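## Task

Carrier TC must end up holding white 6 in well D7 and then sit on the raised nest. Any vial found in TC that is not white 6 goes to an empty well of rack R1. If white 6 is not yet in D7, take it (from R1 if it is not in TC) and put it there. Next, carry TC from transfer nest N1 to raised nest N2 and set it flat between N2's locators, with its well A1 at the N2 corner labelled A1. Last, put forceps T1 back into holder H1 with both tips sharing one slot, and leave H1 upright and flat on its base. A vial you moved counts only if it stands on the bottom of its well. Vials you did not move must still stand in their own wells, and R1 must still be seated in its nest. Nothing may depend on the robot holding it: release everything and pull the hands away at the end.

## Robot and tools

Setup. Two arms, left_arm and right_arm, each with a two-finger gripper. Transfer nest N1 lies between them; raised nest N2 is on right_arm's side. Vials are told apart by cap colour plus the digit on the cap (a bar under the digit shows its upright reading direction). R1 and TC have row letters and column numbers printed on top, and a triangle marks well A1. Vials are lifted by the cap using forceps T1, which live in holder H1.

Frames. The state line reports each gripper as a position in metres and a quaternion (w,x,y,z) in one table frame: origin on the table surface between the arms, +z up, +x away from the robot over the table, left_arm on the +y side. Printed positions can be slightly wrong, more so when an arm reaches far. Commands, however, use each gripper's own axes: its fingers point along its +z and close along its y. The reported point sits between the finger pads, roughly 1 cm short of the tips.

The 14-number row. Both tools that move the arms take one layout: 7 numbers for left_arm then 7 for right_arm, always all 14, each in [-1, 1]: dx, dy, dz, rx, ry, rz, opening. The first six are an offset, not a pose: they are counted in that gripper's own axes from the gripper's pose in the most recent result that showed it (before any such result in a scene, or for the second and later calls in a single reply, from wherever the gripper is when the command begins). 1.0 equals 0.6 m of travel or 180 degrees; rx, ry, rz form a single rotation vector. Opening is absolute, not an offset: +1 means fully open (0.094 m), -1 closed. Since offsets are taken from a measured pose, repeating a small push into something rigid does not press further, but into something yielding it does.

execute_actions. Argument actions is a list holding zero or one item. Empty list: nothing is sent; you get the current state with pictures. An action item has rows (1 to 15 rows of 14 numbers) and steps (10 to 15, default 15; each step is 1/30 s). Row k applies at step k; the final row repeats if rows run out. Every row is measured from the same base pose, not from the row before. A wait item is {"steps": n}, n up to 300, counted from the previous result, so your reply time uses some of it. Optional pictures (true/false) adds camera images. Each action's result is taken 10 steps early; those steps run while you write. Per step, the commanded pose is limited to 70 mm and 16 degrees beyond the measured pose, so far targets may need several actions; check the pose afterward.

move. Argument target is one 14-number row as above. speed is in m/s, 0.002 to 0.5 (default 0.25); rotation may go up to twice that figure in rad/s. Both grippers travel straight toward their targets, finishing together, in 0.5 to 10 s (cut off at 10 s). It ignores obstacles and the other arm. Opening is applied at the start. The extra move: line reports the ending: done, off_target, moving, held (a safety check blocked the final step) or fault, plus limits: paced means the sent pose was clipped, held means some steps were blocked and the arm may then speed up sharply. Distance to target per gripper is also given. Faster contact and aiming further past a surface both mean harder impacts.

wait. seconds from 0 to 10; sends nothing new.

zoom_image. camera is one of cam_head_left, cam_head_right, cam_high, cam_low (672x504) or cam_left_wrist, cam_right_wrist (616x616); region is [x0, y0, x1, y1] in pixels of that camera's latest image, top-left origin, at most 504 by 504.

finished_scene. scene is the current scene number (1 or 2). It is final and reports whether the goal was met.

Reading results. grip_measured uses the opening scale (about 1 mm error per gripper, fixed); the last Joint positions value is the real opening in metres. To hold something, command about 0.03 below grip_measured; smaller gaps grip more gently. Hand target shows where the controller is driving each gripper. HELD marks steps whose command was partly withheld; pose unreachable names an arm whose command was altered by clearance checks; too close counts mounting plates and the frame half on that side as part of the arm. FAULT lines report arm stops. Joint torques are noisy and offset.

Practical cautions. Arms tend to finish a centimetre or more low, and sending zeros lets them sag further; to keep an arm still, send the correction back to its intended pose in the first call of a reply and zeros after. Joint limits (rad): waist -2.618 to 3.054, shoulder and elbow 0 to 3.142, wrist pitch and yaw -1.571 to 1.571, wrist roll -2.094 to 2.094. Long holds heat motors: warning at 75 °C, a 10 s stop at 90 °C, and at 100 °C the arm goes limp and drops. Occasional tugs on held parts or pushes on loose ones can occur. Never let anything fall off the table, never let the arms collide or press hard on each other, and avoid fast impacts, hard pushes and dropped vials.

Each tool is called after "Request:" by a JSON object that holds its "fn" and its "kwargs", one argument or row to a line.

## Session

I'll start by looking at the scene.

Request:
{"fn": "execute_actions", "kwargs": {
  "actions": []
}}

Scene clock: 0.00 s of 18600.00 s.
left_arm: end_effector_position=(+0.2915, +0.7737, +0.1497) grip_measured=+1.000 end_effector_quat_wxyz=(+0.549, -0.575, +0.323, +0.514) | right_arm: end_effector_position=(+0.3016, -0.4457, +0.1474) grip_measured=+1.000 end_effector_quat_wxyz=(+0.141, +0.840, +0.433, +0.295)
Joint positions: left_arm=[ 0.644  2.443  1.376  1.408 -1.169  0.009  0.094] | right_arm=[-0.946  1.511  1.144 -0.734 -0.491  1.471  0.094]
Joint velocities: left_arm=[ 0.007 -0.022 -0.007 -0.051 -0.066 -0.051  0.   ] | right_arm=[ 0.012 -0.002 -0.002 -0.007 -0.007 -0.066  0.   ]
Joint torques (N m, as the arm reports them, + toward a larger angle): no reading
Hand target (left_arm): +0.293, +0.774, +0.155; +0.551, -0.573, +0.323, +0.513
Hand target (right_arm): +0.300, -0.444, +0.148; +0.139, +0.840, +0.434, +0.294

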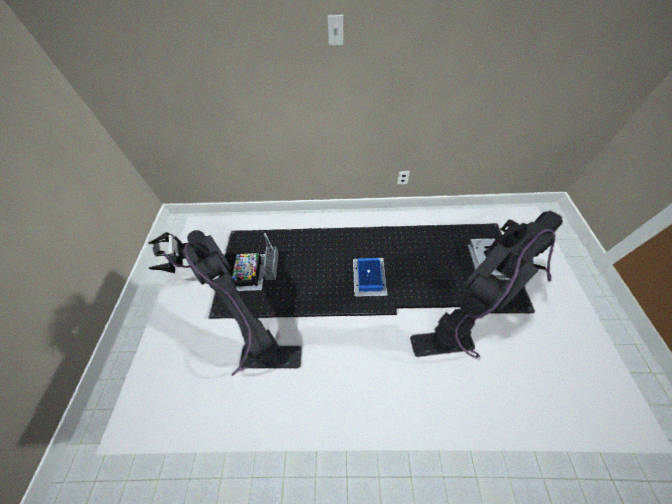

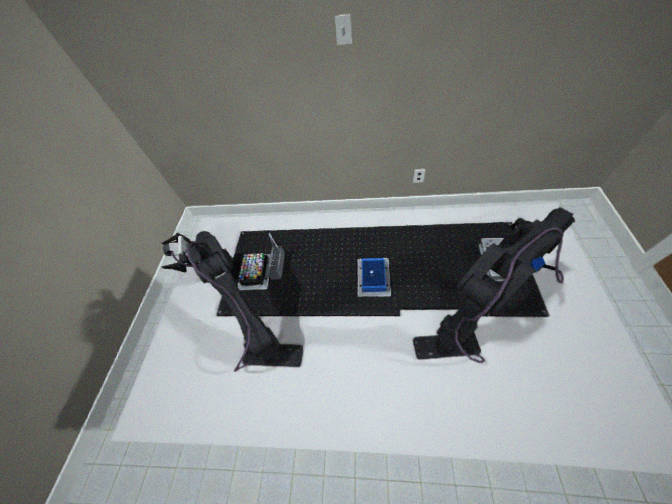

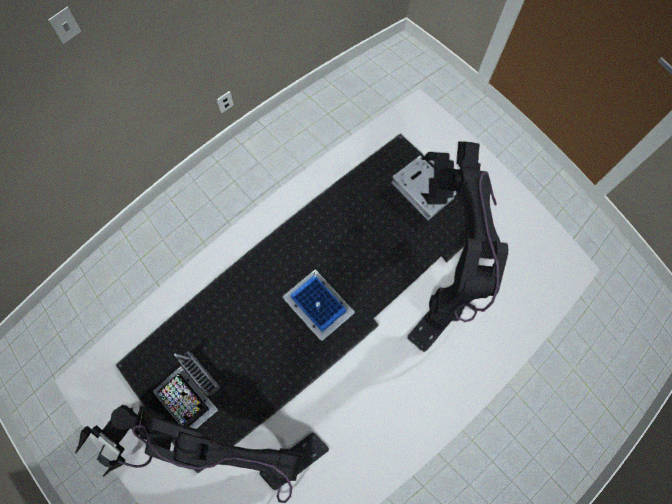

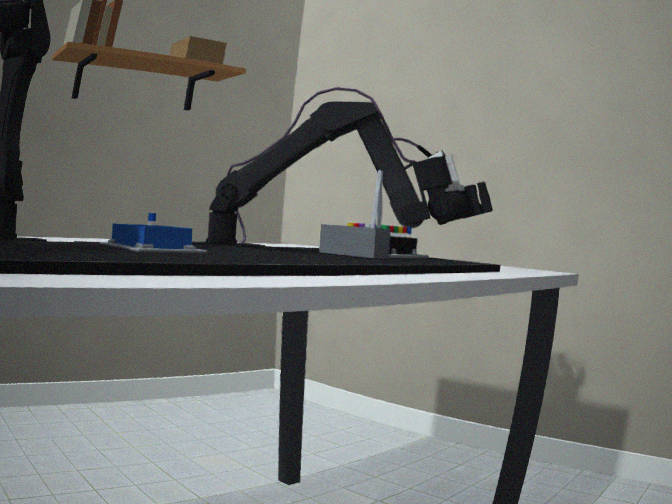

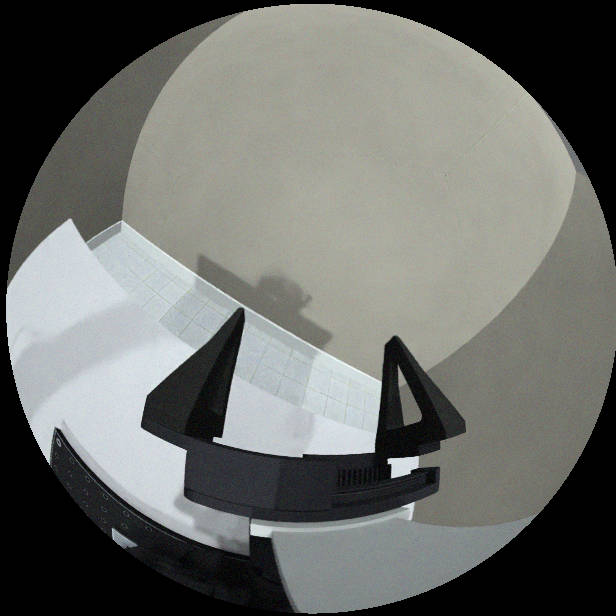

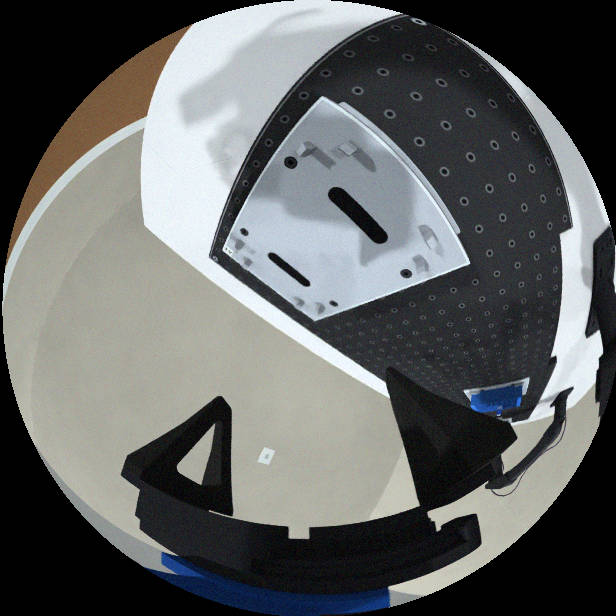

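Request:
{"fn": "zoom_image", "kwargs": {
  "camera": "cam_high",
  "region": [130, 330, 250, 450]
}}

Request:
{"fn": "zoom_image", "kwargs": {
  "camera": "cam_high",
  "region": [270, 255, 370, 355]
}}

Request:
{"fn": "zoom_image", "kwargs": {
  "camera": "cam_low",
  "region": [300, 150, 460, 280]
}}

Request:
{"fn": "zoom_image", "kwargs": {
  "camera": "cam_low",
  "region": [90, 190, 230, 270]
}}

Request:
{"fn": "zoom_image", "kwargs": {
  "camera": "cam_right_wrist",
  "region": [190, 80, 490, 340]
}}

Region (130, 330, 250, 450) of cam_high's 672x504 image, scaled by 4.200, with more detail than that image has.

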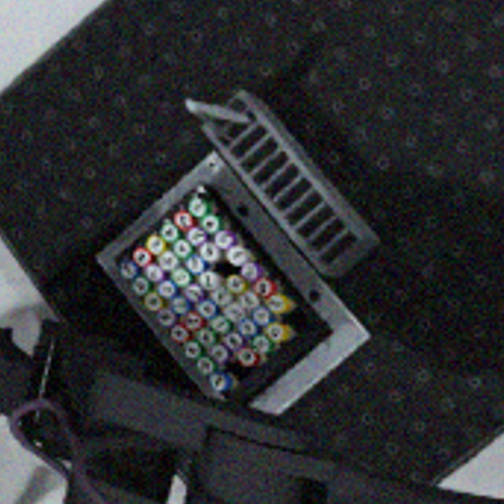

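Region (270, 255, 370, 355) of cam_high's 672x504 image, scaled by 5.040, with more detail than that image has.

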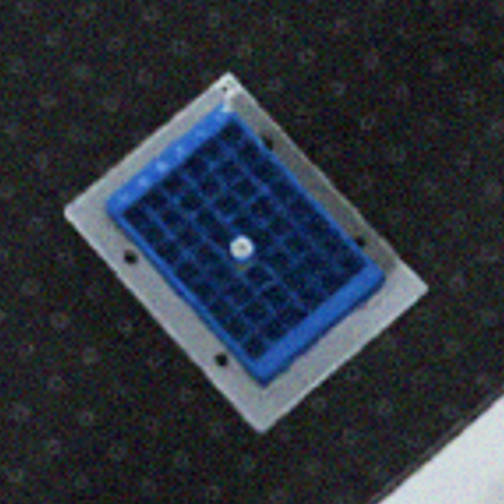

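Region (300, 150, 460, 280) of cam_low's 672x504 image, scaled by 3.150, with more detail than that image has; it fills the top 410 rows of this view, and the rest is white.

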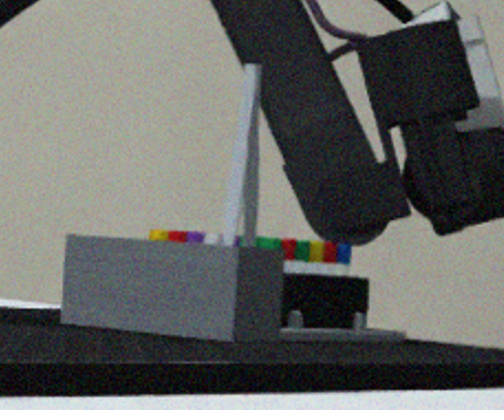

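Region (90, 190, 230, 270) of cam_low's 672x504 image, scaled by 3.600, with more detail than that image has; it fills the top 288 rows of this view, and the rest is white.

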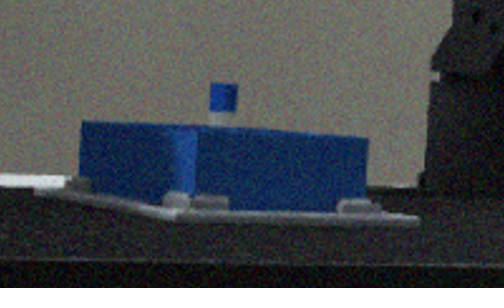

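Region (190, 80, 490, 340) of cam_right_wrist's 616x616 image, scaled by 1.680, with more detail than that image has; it fills the top 437 rows of this view, and the rest is white.

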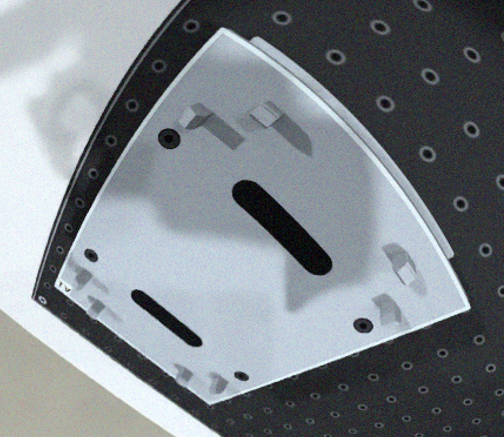

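Request:
{"fn": "move", "kwargs": {
  "target": [-0.19, -0.06, 0.026, 0, 0, 0, 1, 0.062, 0.082, -0.131, 0.234, 0.112, -0.666, 1],
  "speed": 0.3
}}

Scene clock: 8.07 s of 18600.00 s.
left_arm: end_effector_position=(+0.2898, +0.7725, +0.2528) grip_measured=+1.000 end_effector_quat_wxyz=(+0.543, -0.574, +0.331, +0.517) | right_arm: end_effector_position=(+0.2990, -0.4495, +0.2364) grip_measured=+1.000 end_effector_quat_wxyz=(+0.082, +0.009, +0.995, -0.055)
Joint positions: left_arm=[ 0.644  2.182  1.418  1.084 -1.169  0.009  0.094] | right_arm=[-0.73   1.841  2.039 -1.572 -0.003 -0.602  0.094]
Joint velocities: left_arm=[-0.007 -0.002 -0.002  0.081 -0.037 -0.051  0.   ] | right_arm=[-0.002 -0.002  0.002 -0.007 -0.007 -0.007  0.   ]
Joint torques (N m, as the arm reports them, + toward a larger angle): left_arm=[  0.03 -11.69   7.64   1.2    0.22   0.01] | right_arm=[  1.1  -12.01   8.54   0.56   0.06  -0.07]
Hand target (left_arm): +0.290, +0.773, +0.270; +0.549, -0.574, +0.323, +0.514
Hand target (right_arm): +0.299, -0.446, +0.249; +0.092, -0.000, +0.993, -0.068
Off the commanded pose (left_arm): 0.018 m, 1 deg.
Off the commanded pose (right_arm): 0.012 m, 11 deg.
joint sent to its limit (right arm) — the command would take joint 4 (wrist pitch) past its lower limit, so that joint was sent only as far as its limit.
Kept back: nothing.
After step 90, 0.70 s passed at rest.
move: off_target (left_arm, right_arm)

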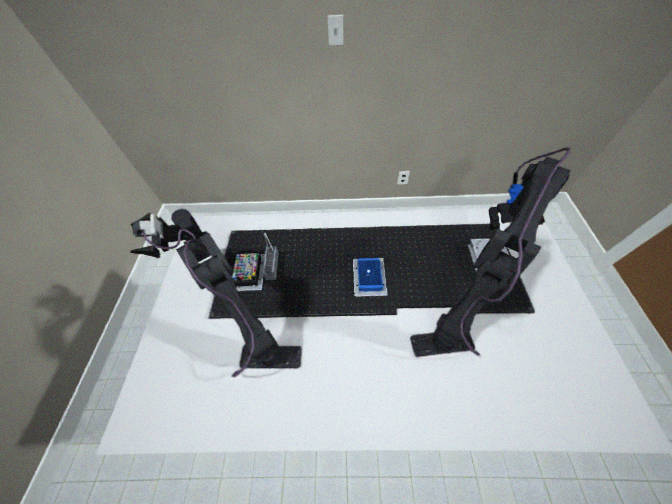

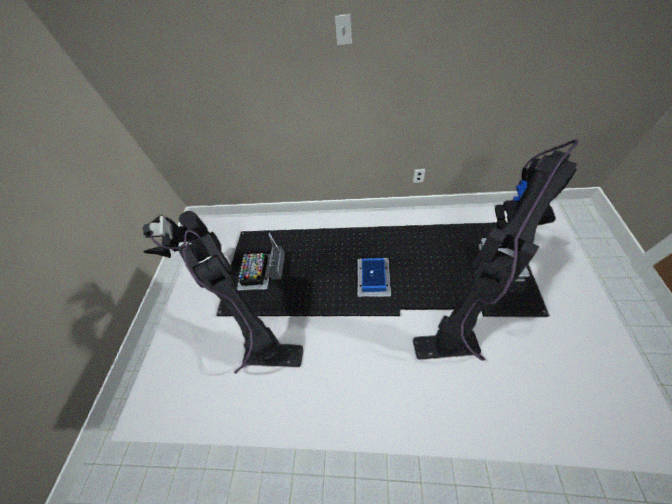

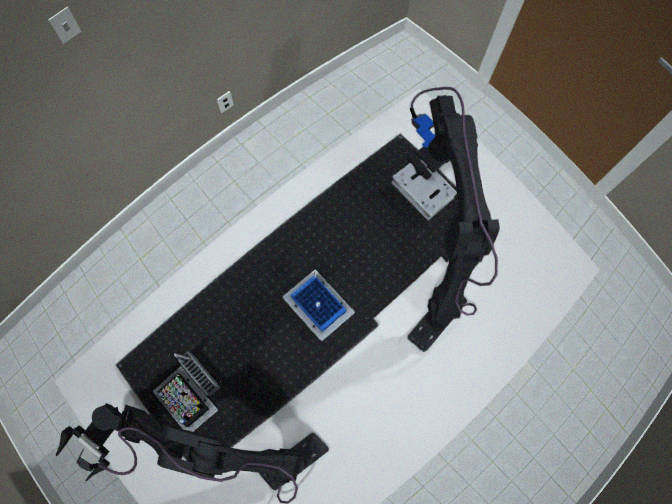

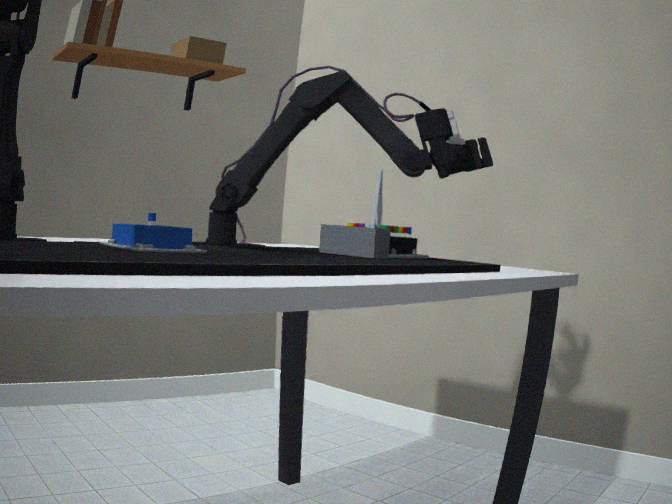

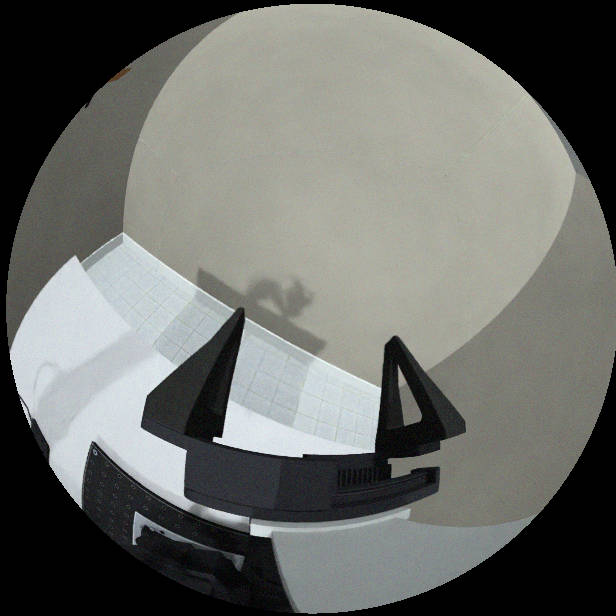

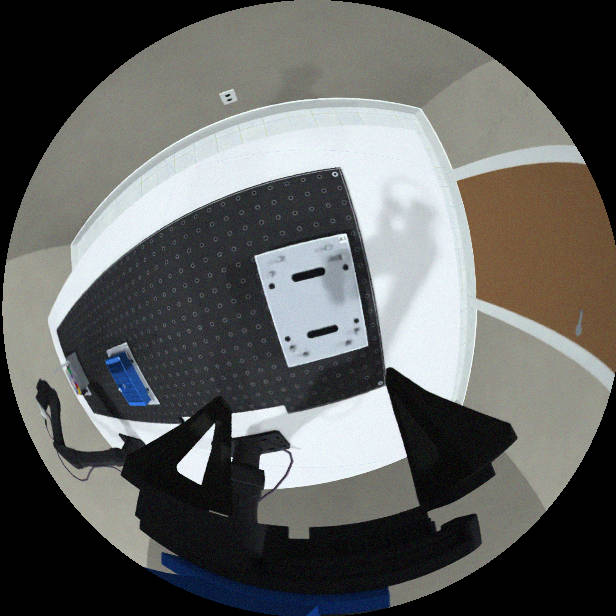

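Request:
{"fn": "move", "kwargs": {
  "target": [-0.09, 0.06, -0.40, 0.429, 0.459, 0.480, 1, 0, 0, -0.02, 0, 0, 0, 1],
  "speed": 0.3
}}

Scene clock: 15.57 s of 18600.00 s.
left_arm: end_effector_position=(+0.3018, +0.5341, +0.2601) grip_measured=+1.000 end_effector_quat_wxyz=(+0.127, +0.001, +0.988, +0.085) | right_arm: end_effector_position=(+0.2988, -0.4498, +0.2364) grip_measured=+1.000 end_effector_quat_wxyz=(+0.081, +0.008, +0.995, -0.056)
Joint positions: left_arm=[ 0.541  1.891  2.182 -1.555 -0.022  0.524  0.094] | right_arm=[-0.73   1.841  2.039 -1.572 -0.002 -0.604  0.094]
Joint velocities: left_arm=[ 0.007 -0.002 -0.017 -0.037 -0.037  0.022  0.   ] | right_arm=[-0.002 -0.022 -0.007  0.081  0.022  0.007  0.   ]
Joint torques (N m, as the arm reports them, + toward a larger angle): left_arm=[-0.42 -9.    3.91  0.78  0.16  0.07] | right_arm=[  0.03 -11.86   8.23   0.56  -0.02  -0.01]
Hand target (left_arm): +0.297, +0.526, +0.263; +0.128, +0.010, +0.989, +0.078
Hand target (right_arm): +0.297, -0.448, +0.247; +0.092, +0.010, +0.994, -0.062
Off the commanded pose (left_arm): 0.011 m, 19 deg; orientation clipped at the last step of the last action.
Off the commanded pose (right_arm): 0.012 m, 0 deg.
joint sent to its limit (left arm) — the command would take joint 4 (wrist pitch) past its lower limit, so that joint was sent only as far as its limit.
joint sent to its limit (right arm) — the command would take joint 4 (wrist pitch) past its lower limit, so that joint was sent only as far as its limit.
Kept back: nothing.
move: off_target (left_arm, right_arm); limits=paced

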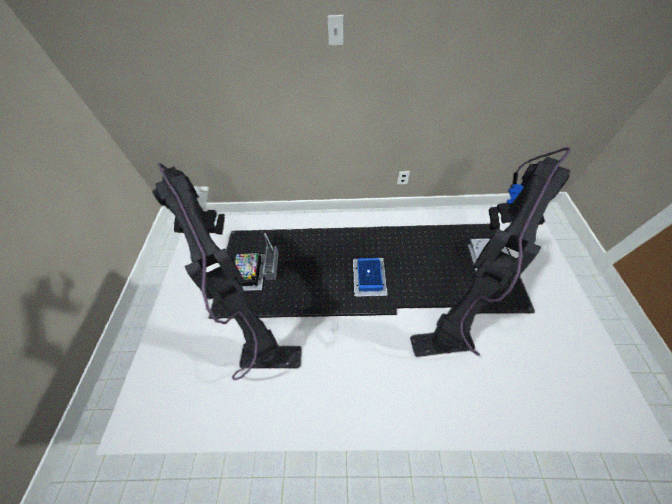

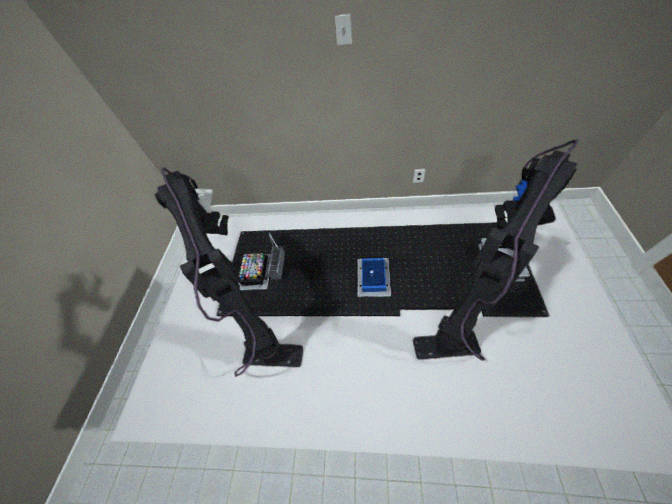

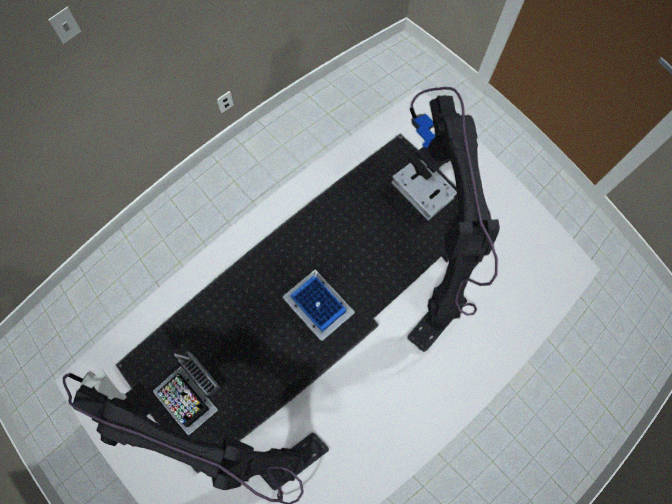

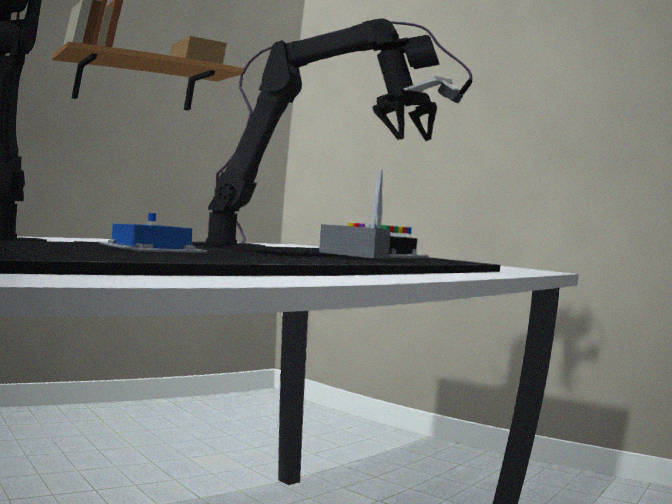

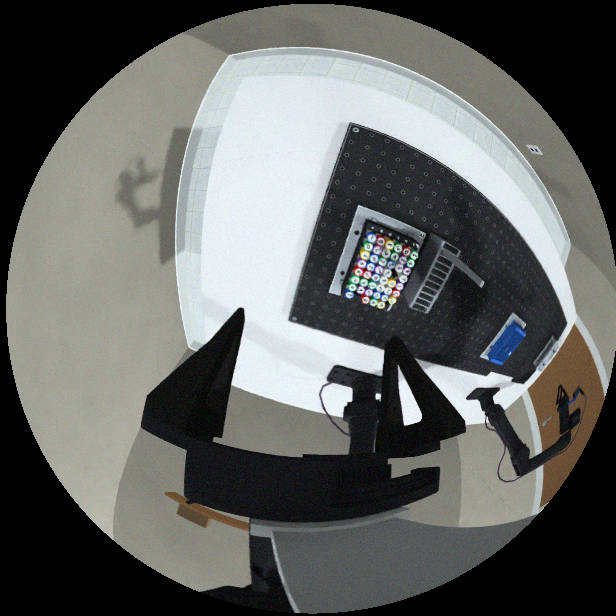

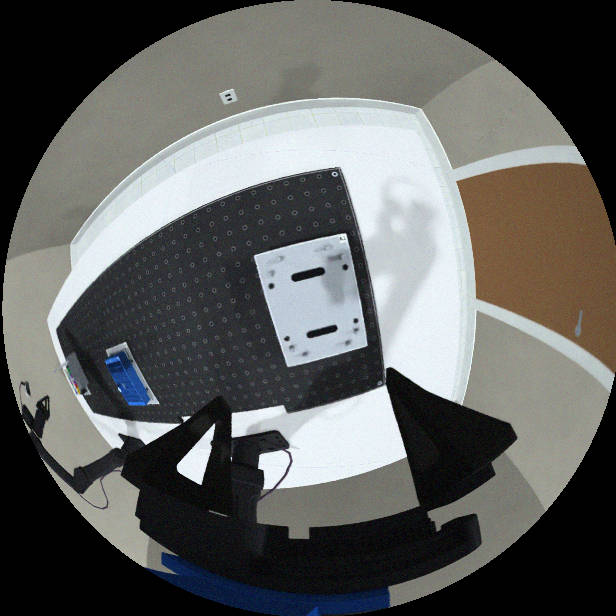

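Request:
{"fn": "zoom_image", "kwargs": {
  "camera": "cam_left_wrist",
  "region": [320, 195, 500, 325]
}}

Region (320, 195, 500, 325) of cam_left_wrist's 616x616 image, scaled by 2.800, with more detail than that image has.

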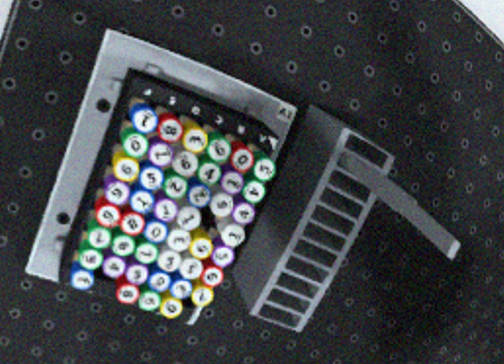

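Request:
{"fn": "move", "kwargs": {
  "target": [0.156, -0.114, 0.1135, 0.0543, 0.0812, -0.0006, 1, 0.139, 0.707, 0.027, -0.036, 0.052, -0.005, 1],
  "speed": 0.3
}}

Scene clock: 20.13 s of 18600.00 s.
left_arm: end_effector_position=(+0.2265, +0.4816, +0.1554) grip_measured=+1.000 end_effector_quat_wxyz=(-0.019, +0.002, +1.000, -0.005) | right_arm: end_effector_position=(+0.2267, -0.0422, +0.1546) grip_measured=+1.000 end_effector_quat_wxyz=(-0.001, -0.004, +1.000, -0.013)
Joint positions: left_arm=[ 0.52   1.733  1.59  -1.466 -0.01   0.502  0.094] | right_arm=[ 0.607  1.697  1.546 -1.439  0.018  0.708  0.094]
Joint velocities: left_arm=[-0.002 -0.002 -0.012  0.007 -0.022 -0.037  0.   ] | right_arm=[-0.007 -0.012  0.007 -0.051 -0.051 -0.022  0.   ]
Joint torques (N m, as the arm reports them, + toward a larger angle): left_arm=[-0.57 -8.33  4.26  0.47  0.18 -0.11] | right_arm=[ 0.31 -8.16  8.8   0.25  0.04  0.05]
Hand target (left_arm): +0.231, +0.478, +0.160; +0.001, +0.002, +1.000, -0.001
Hand target (right_arm): +0.231, -0.039, +0.158; +0.005, -0.000, +1.000, -0.010
Off the commanded pose (left_arm): 0.006 m, 2 deg.
Off the commanded pose (right_arm): 0.014 m, 2 deg.
Kept back: nothing.
move: off_target (right_arm)

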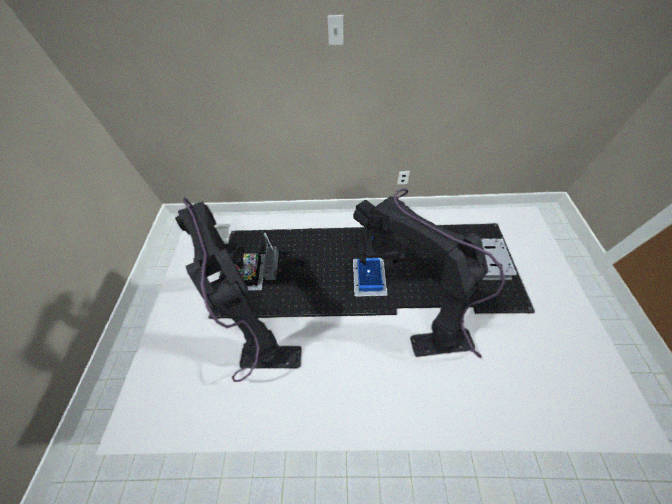

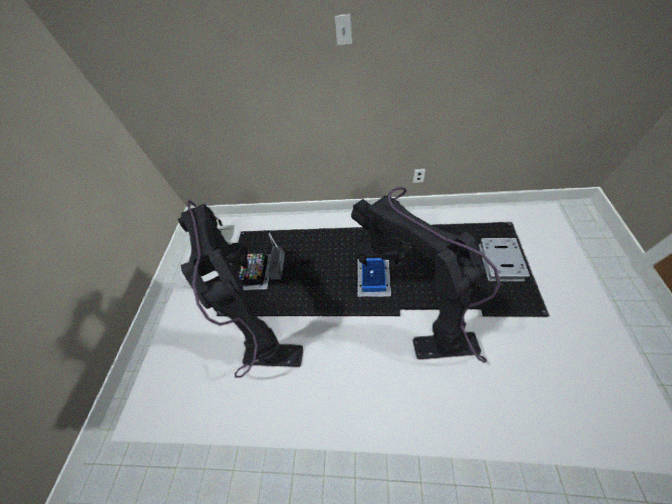

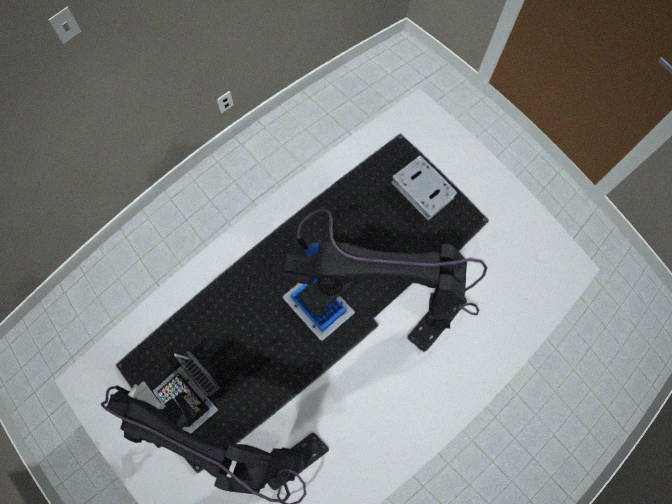

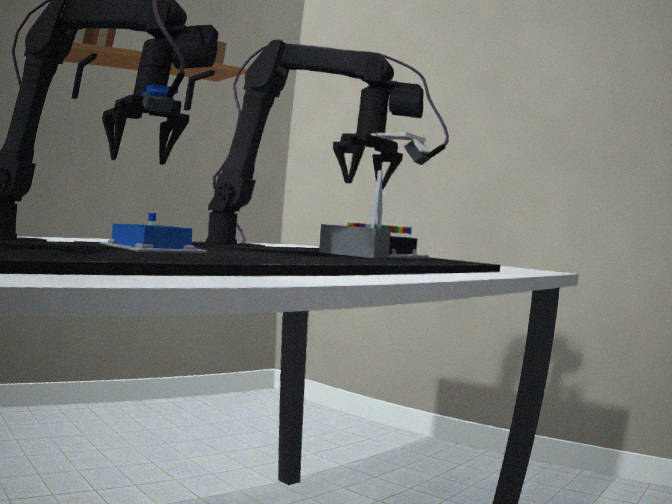

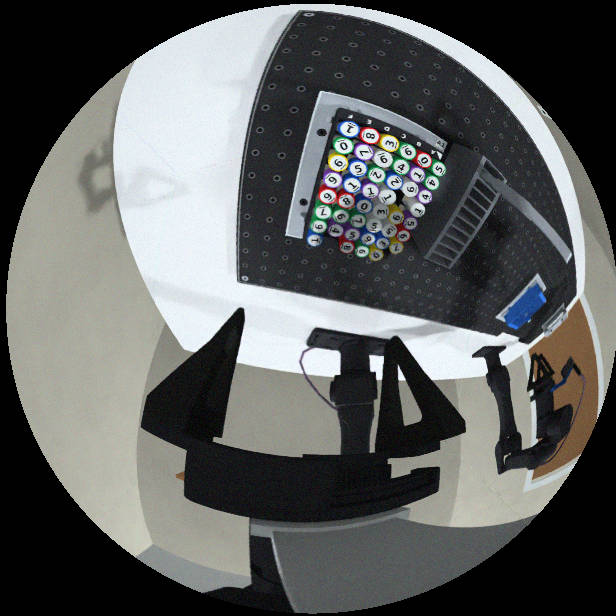

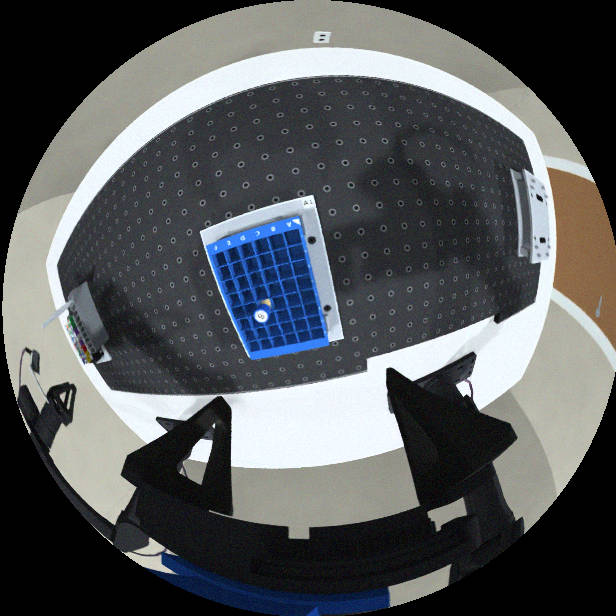

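Request:
{"fn": "zoom_image", "kwargs": {
  "camera": "cam_left_wrist",
  "region": [290, 95, 470, 275]
}}

Request:
{"fn": "zoom_image", "kwargs": {
  "camera": "cam_right_wrist",
  "region": [190, 185, 370, 370]
}}

Region (290, 95, 470, 275) of cam_left_wrist's 616x616 image, scaled by 2.800, with more detail than that image has.

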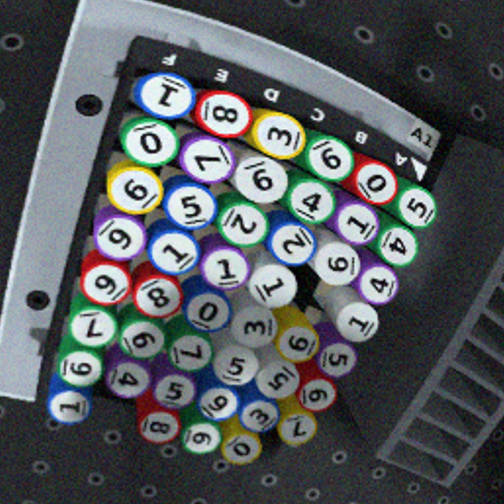

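Region (190, 185, 370, 370) of cam_right_wrist's 616x616 image, scaled by 2.724, with more detail than that image has; it fills the left 490 columns of this view, and the rest is white.

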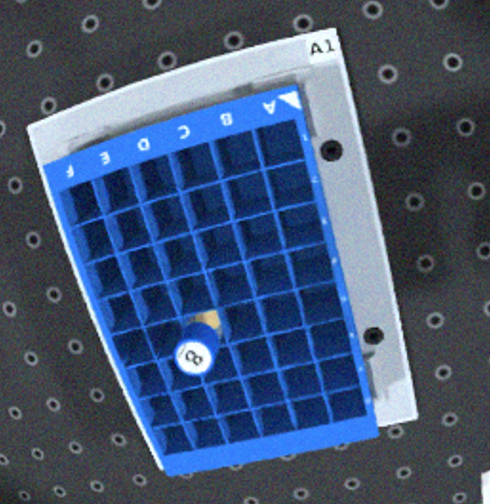

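Request:
{"fn": "zoom_image", "kwargs": {
  "camera": "cam_left_wrist",
  "region": [365, 140, 435, 210]
}}

Region (365, 140, 435, 210) of cam_left_wrist's 616x616 image, scaled by 7.200, with more detail than that image has.

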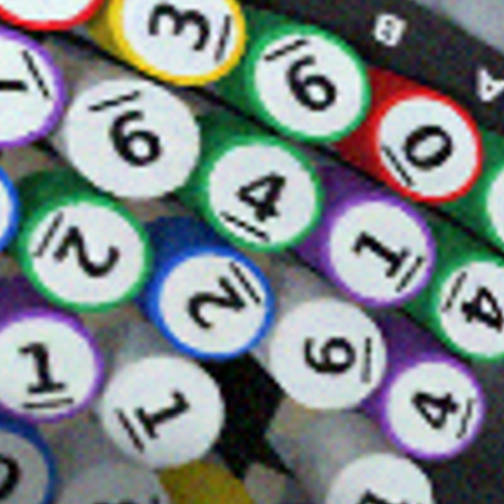

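Request:
{"fn": "zoom_image", "kwargs": {
  "camera": "cam_left_wrist",
  "region": [420, 130, 590, 290]
}}

Request:
{"fn": "zoom_image", "kwargs": {
  "camera": "cam_right_wrist",
  "region": [20, 260, 140, 380]
}}

Request:
{"fn": "zoom_image", "kwargs": {
  "camera": "cam_head_left",
  "region": [230, 220, 310, 300]
}}

Region (420, 130, 590, 290) of cam_left_wrist's 616x616 image, scaled by 2.965, with more detail than that image has; it fills the top 474 rows of this view, and the rest is white.

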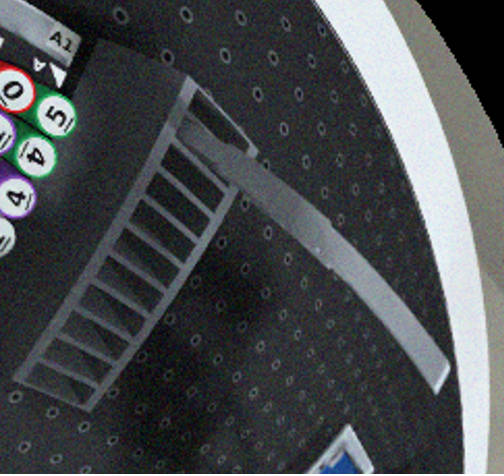

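Region (20, 260, 140, 380) of cam_right_wrist's 616x616 image, scaled by 4.200, with more detail than that image has.

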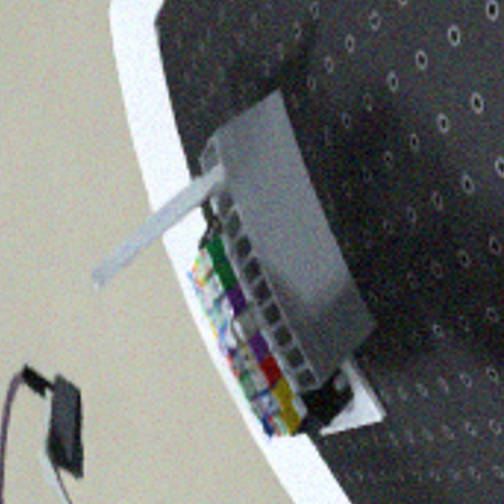

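Region (230, 220, 310, 300) of cam_head_left's 672x504 image, scaled by 6.300, with more detail than that image has.

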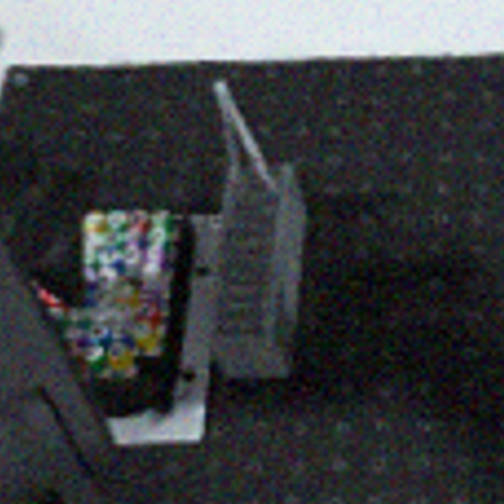

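Request:
{"fn": "move", "kwargs": {
  "target": [-0.161, -0.193, -0.101, -0.0034, -0.151, -0.0006, 0.3, 0.045, -0.30, -0.008, 0, 0, 0, 1],
  "speed": 0.25
}}

Scene clock: 28.00 s of 18600.00 s.
left_arm: end_effector_position=(+0.3255, +0.3677, +0.2091) grip_measured=+0.302 end_effector_quat_wxyz=(+0.202, +0.000, +0.979, -0.004) | right_arm: end_effector_position=(+0.2065, -0.2160, +0.1598) grip_measured=+1.000 end_effector_quat_wxyz=(-0.003, -0.005, +1.000, -0.010)
Joint positions: left_arm=[ 0.138  1.58   1.559 -1.146  0.053  0.105  0.061] | right_arm=[ 0.004  1.342  1.231 -1.467  0.019  0.102  0.094]
Joint velocities: left_arm=[-0.007 -0.012 -0.002  0.051  0.051  0.007  0.   ] | right_arm=[-0.017  0.027  0.002 -0.007  0.037 -0.081  0.   ]
Joint torques (N m, as the arm reports them, + toward a larger angle): left_arm=[-0.34 -7.28  4.74  1.29 -0.08 -0.1 ] | right_arm=[-0.84 -6.87  5.88  0.19  0.   -0.11]
Hand target (left_arm): +0.327, +0.368, +0.215; +0.218, -0.002, +0.976, +0.002
Hand target (right_arm): +0.199, -0.219, +0.160; -0.006, -0.004, +1.000, -0.009
Off the commanded pose (left_arm): 0.005 m, 2 deg.
Off the commanded pose (right_arm): 0.009 m, 0 deg.
Kept back: nothing.
After step 90, 3.23 s passed at rest.
move: done

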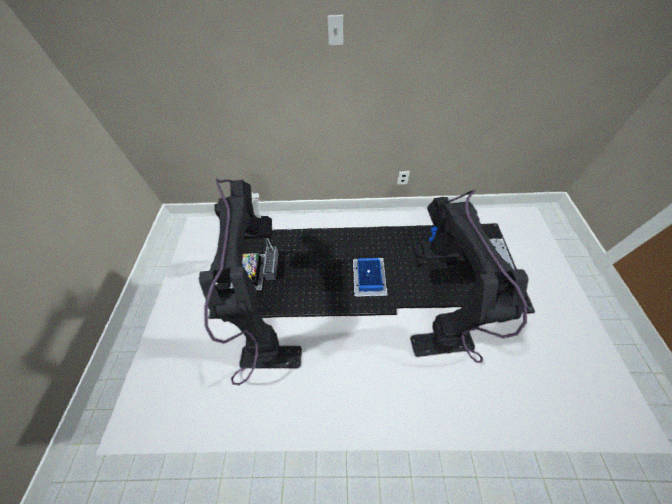

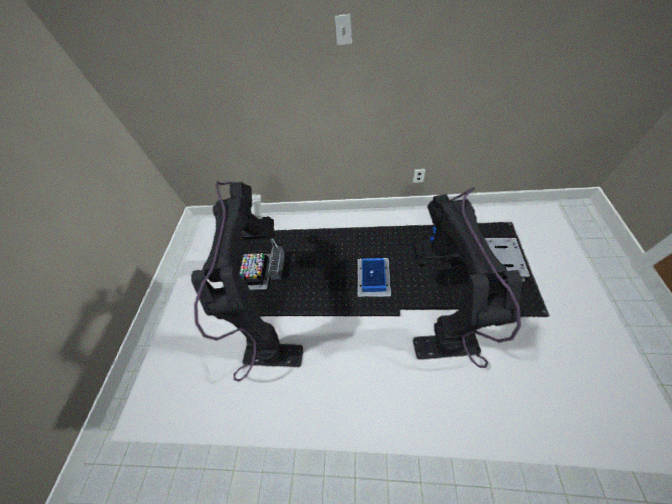

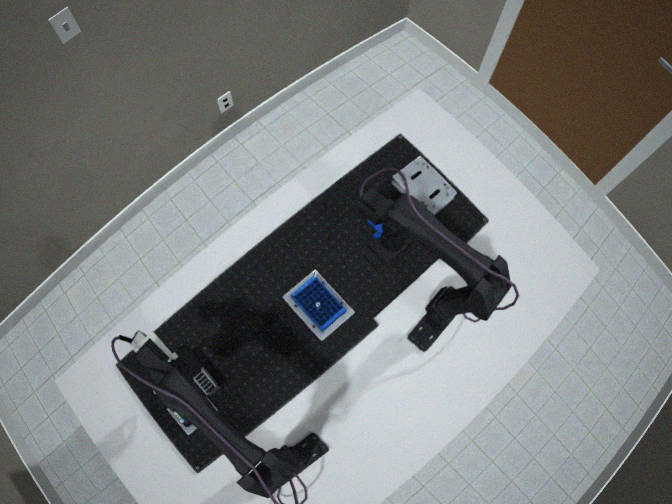

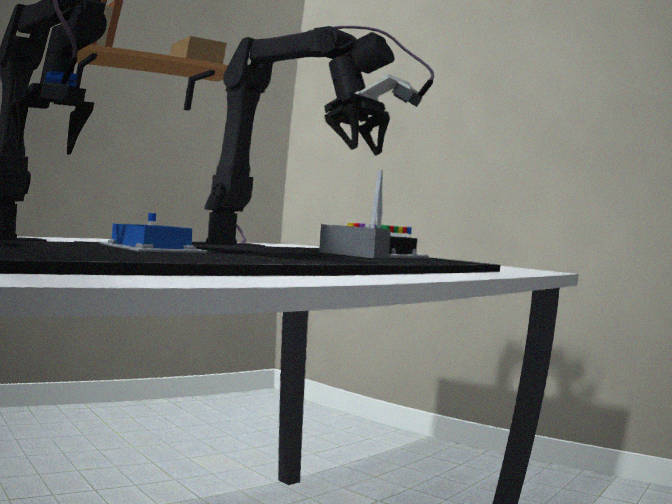

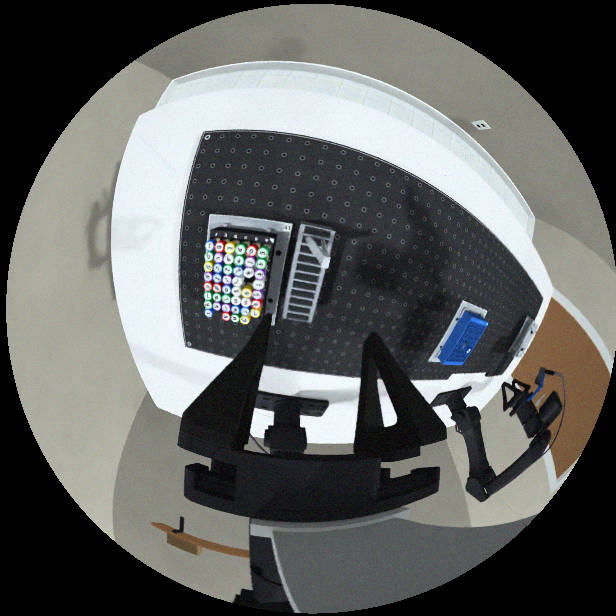

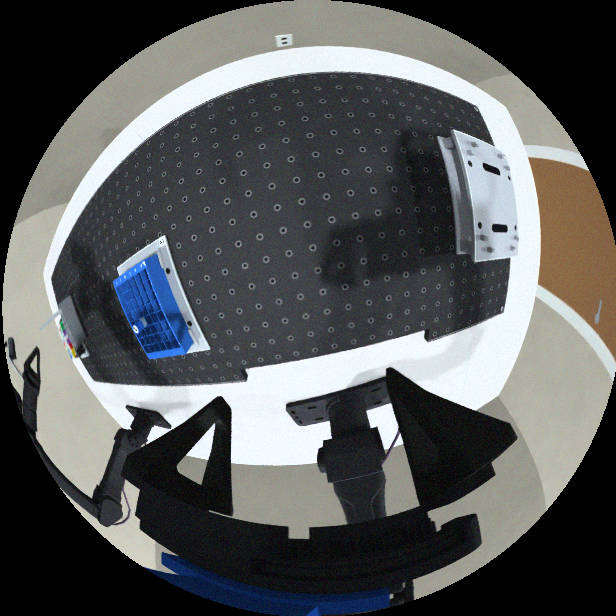

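Request:
{"fn": "zoom_image", "kwargs": {
  "camera": "cam_left_wrist",
  "region": [250, 200, 400, 350]
}}

Region (250, 200, 400, 350) of cam_left_wrist's 616x616 image, scaled by 3.360, with more detail than that image has.

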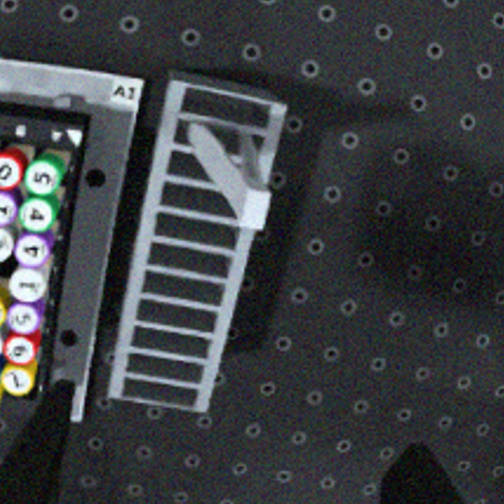

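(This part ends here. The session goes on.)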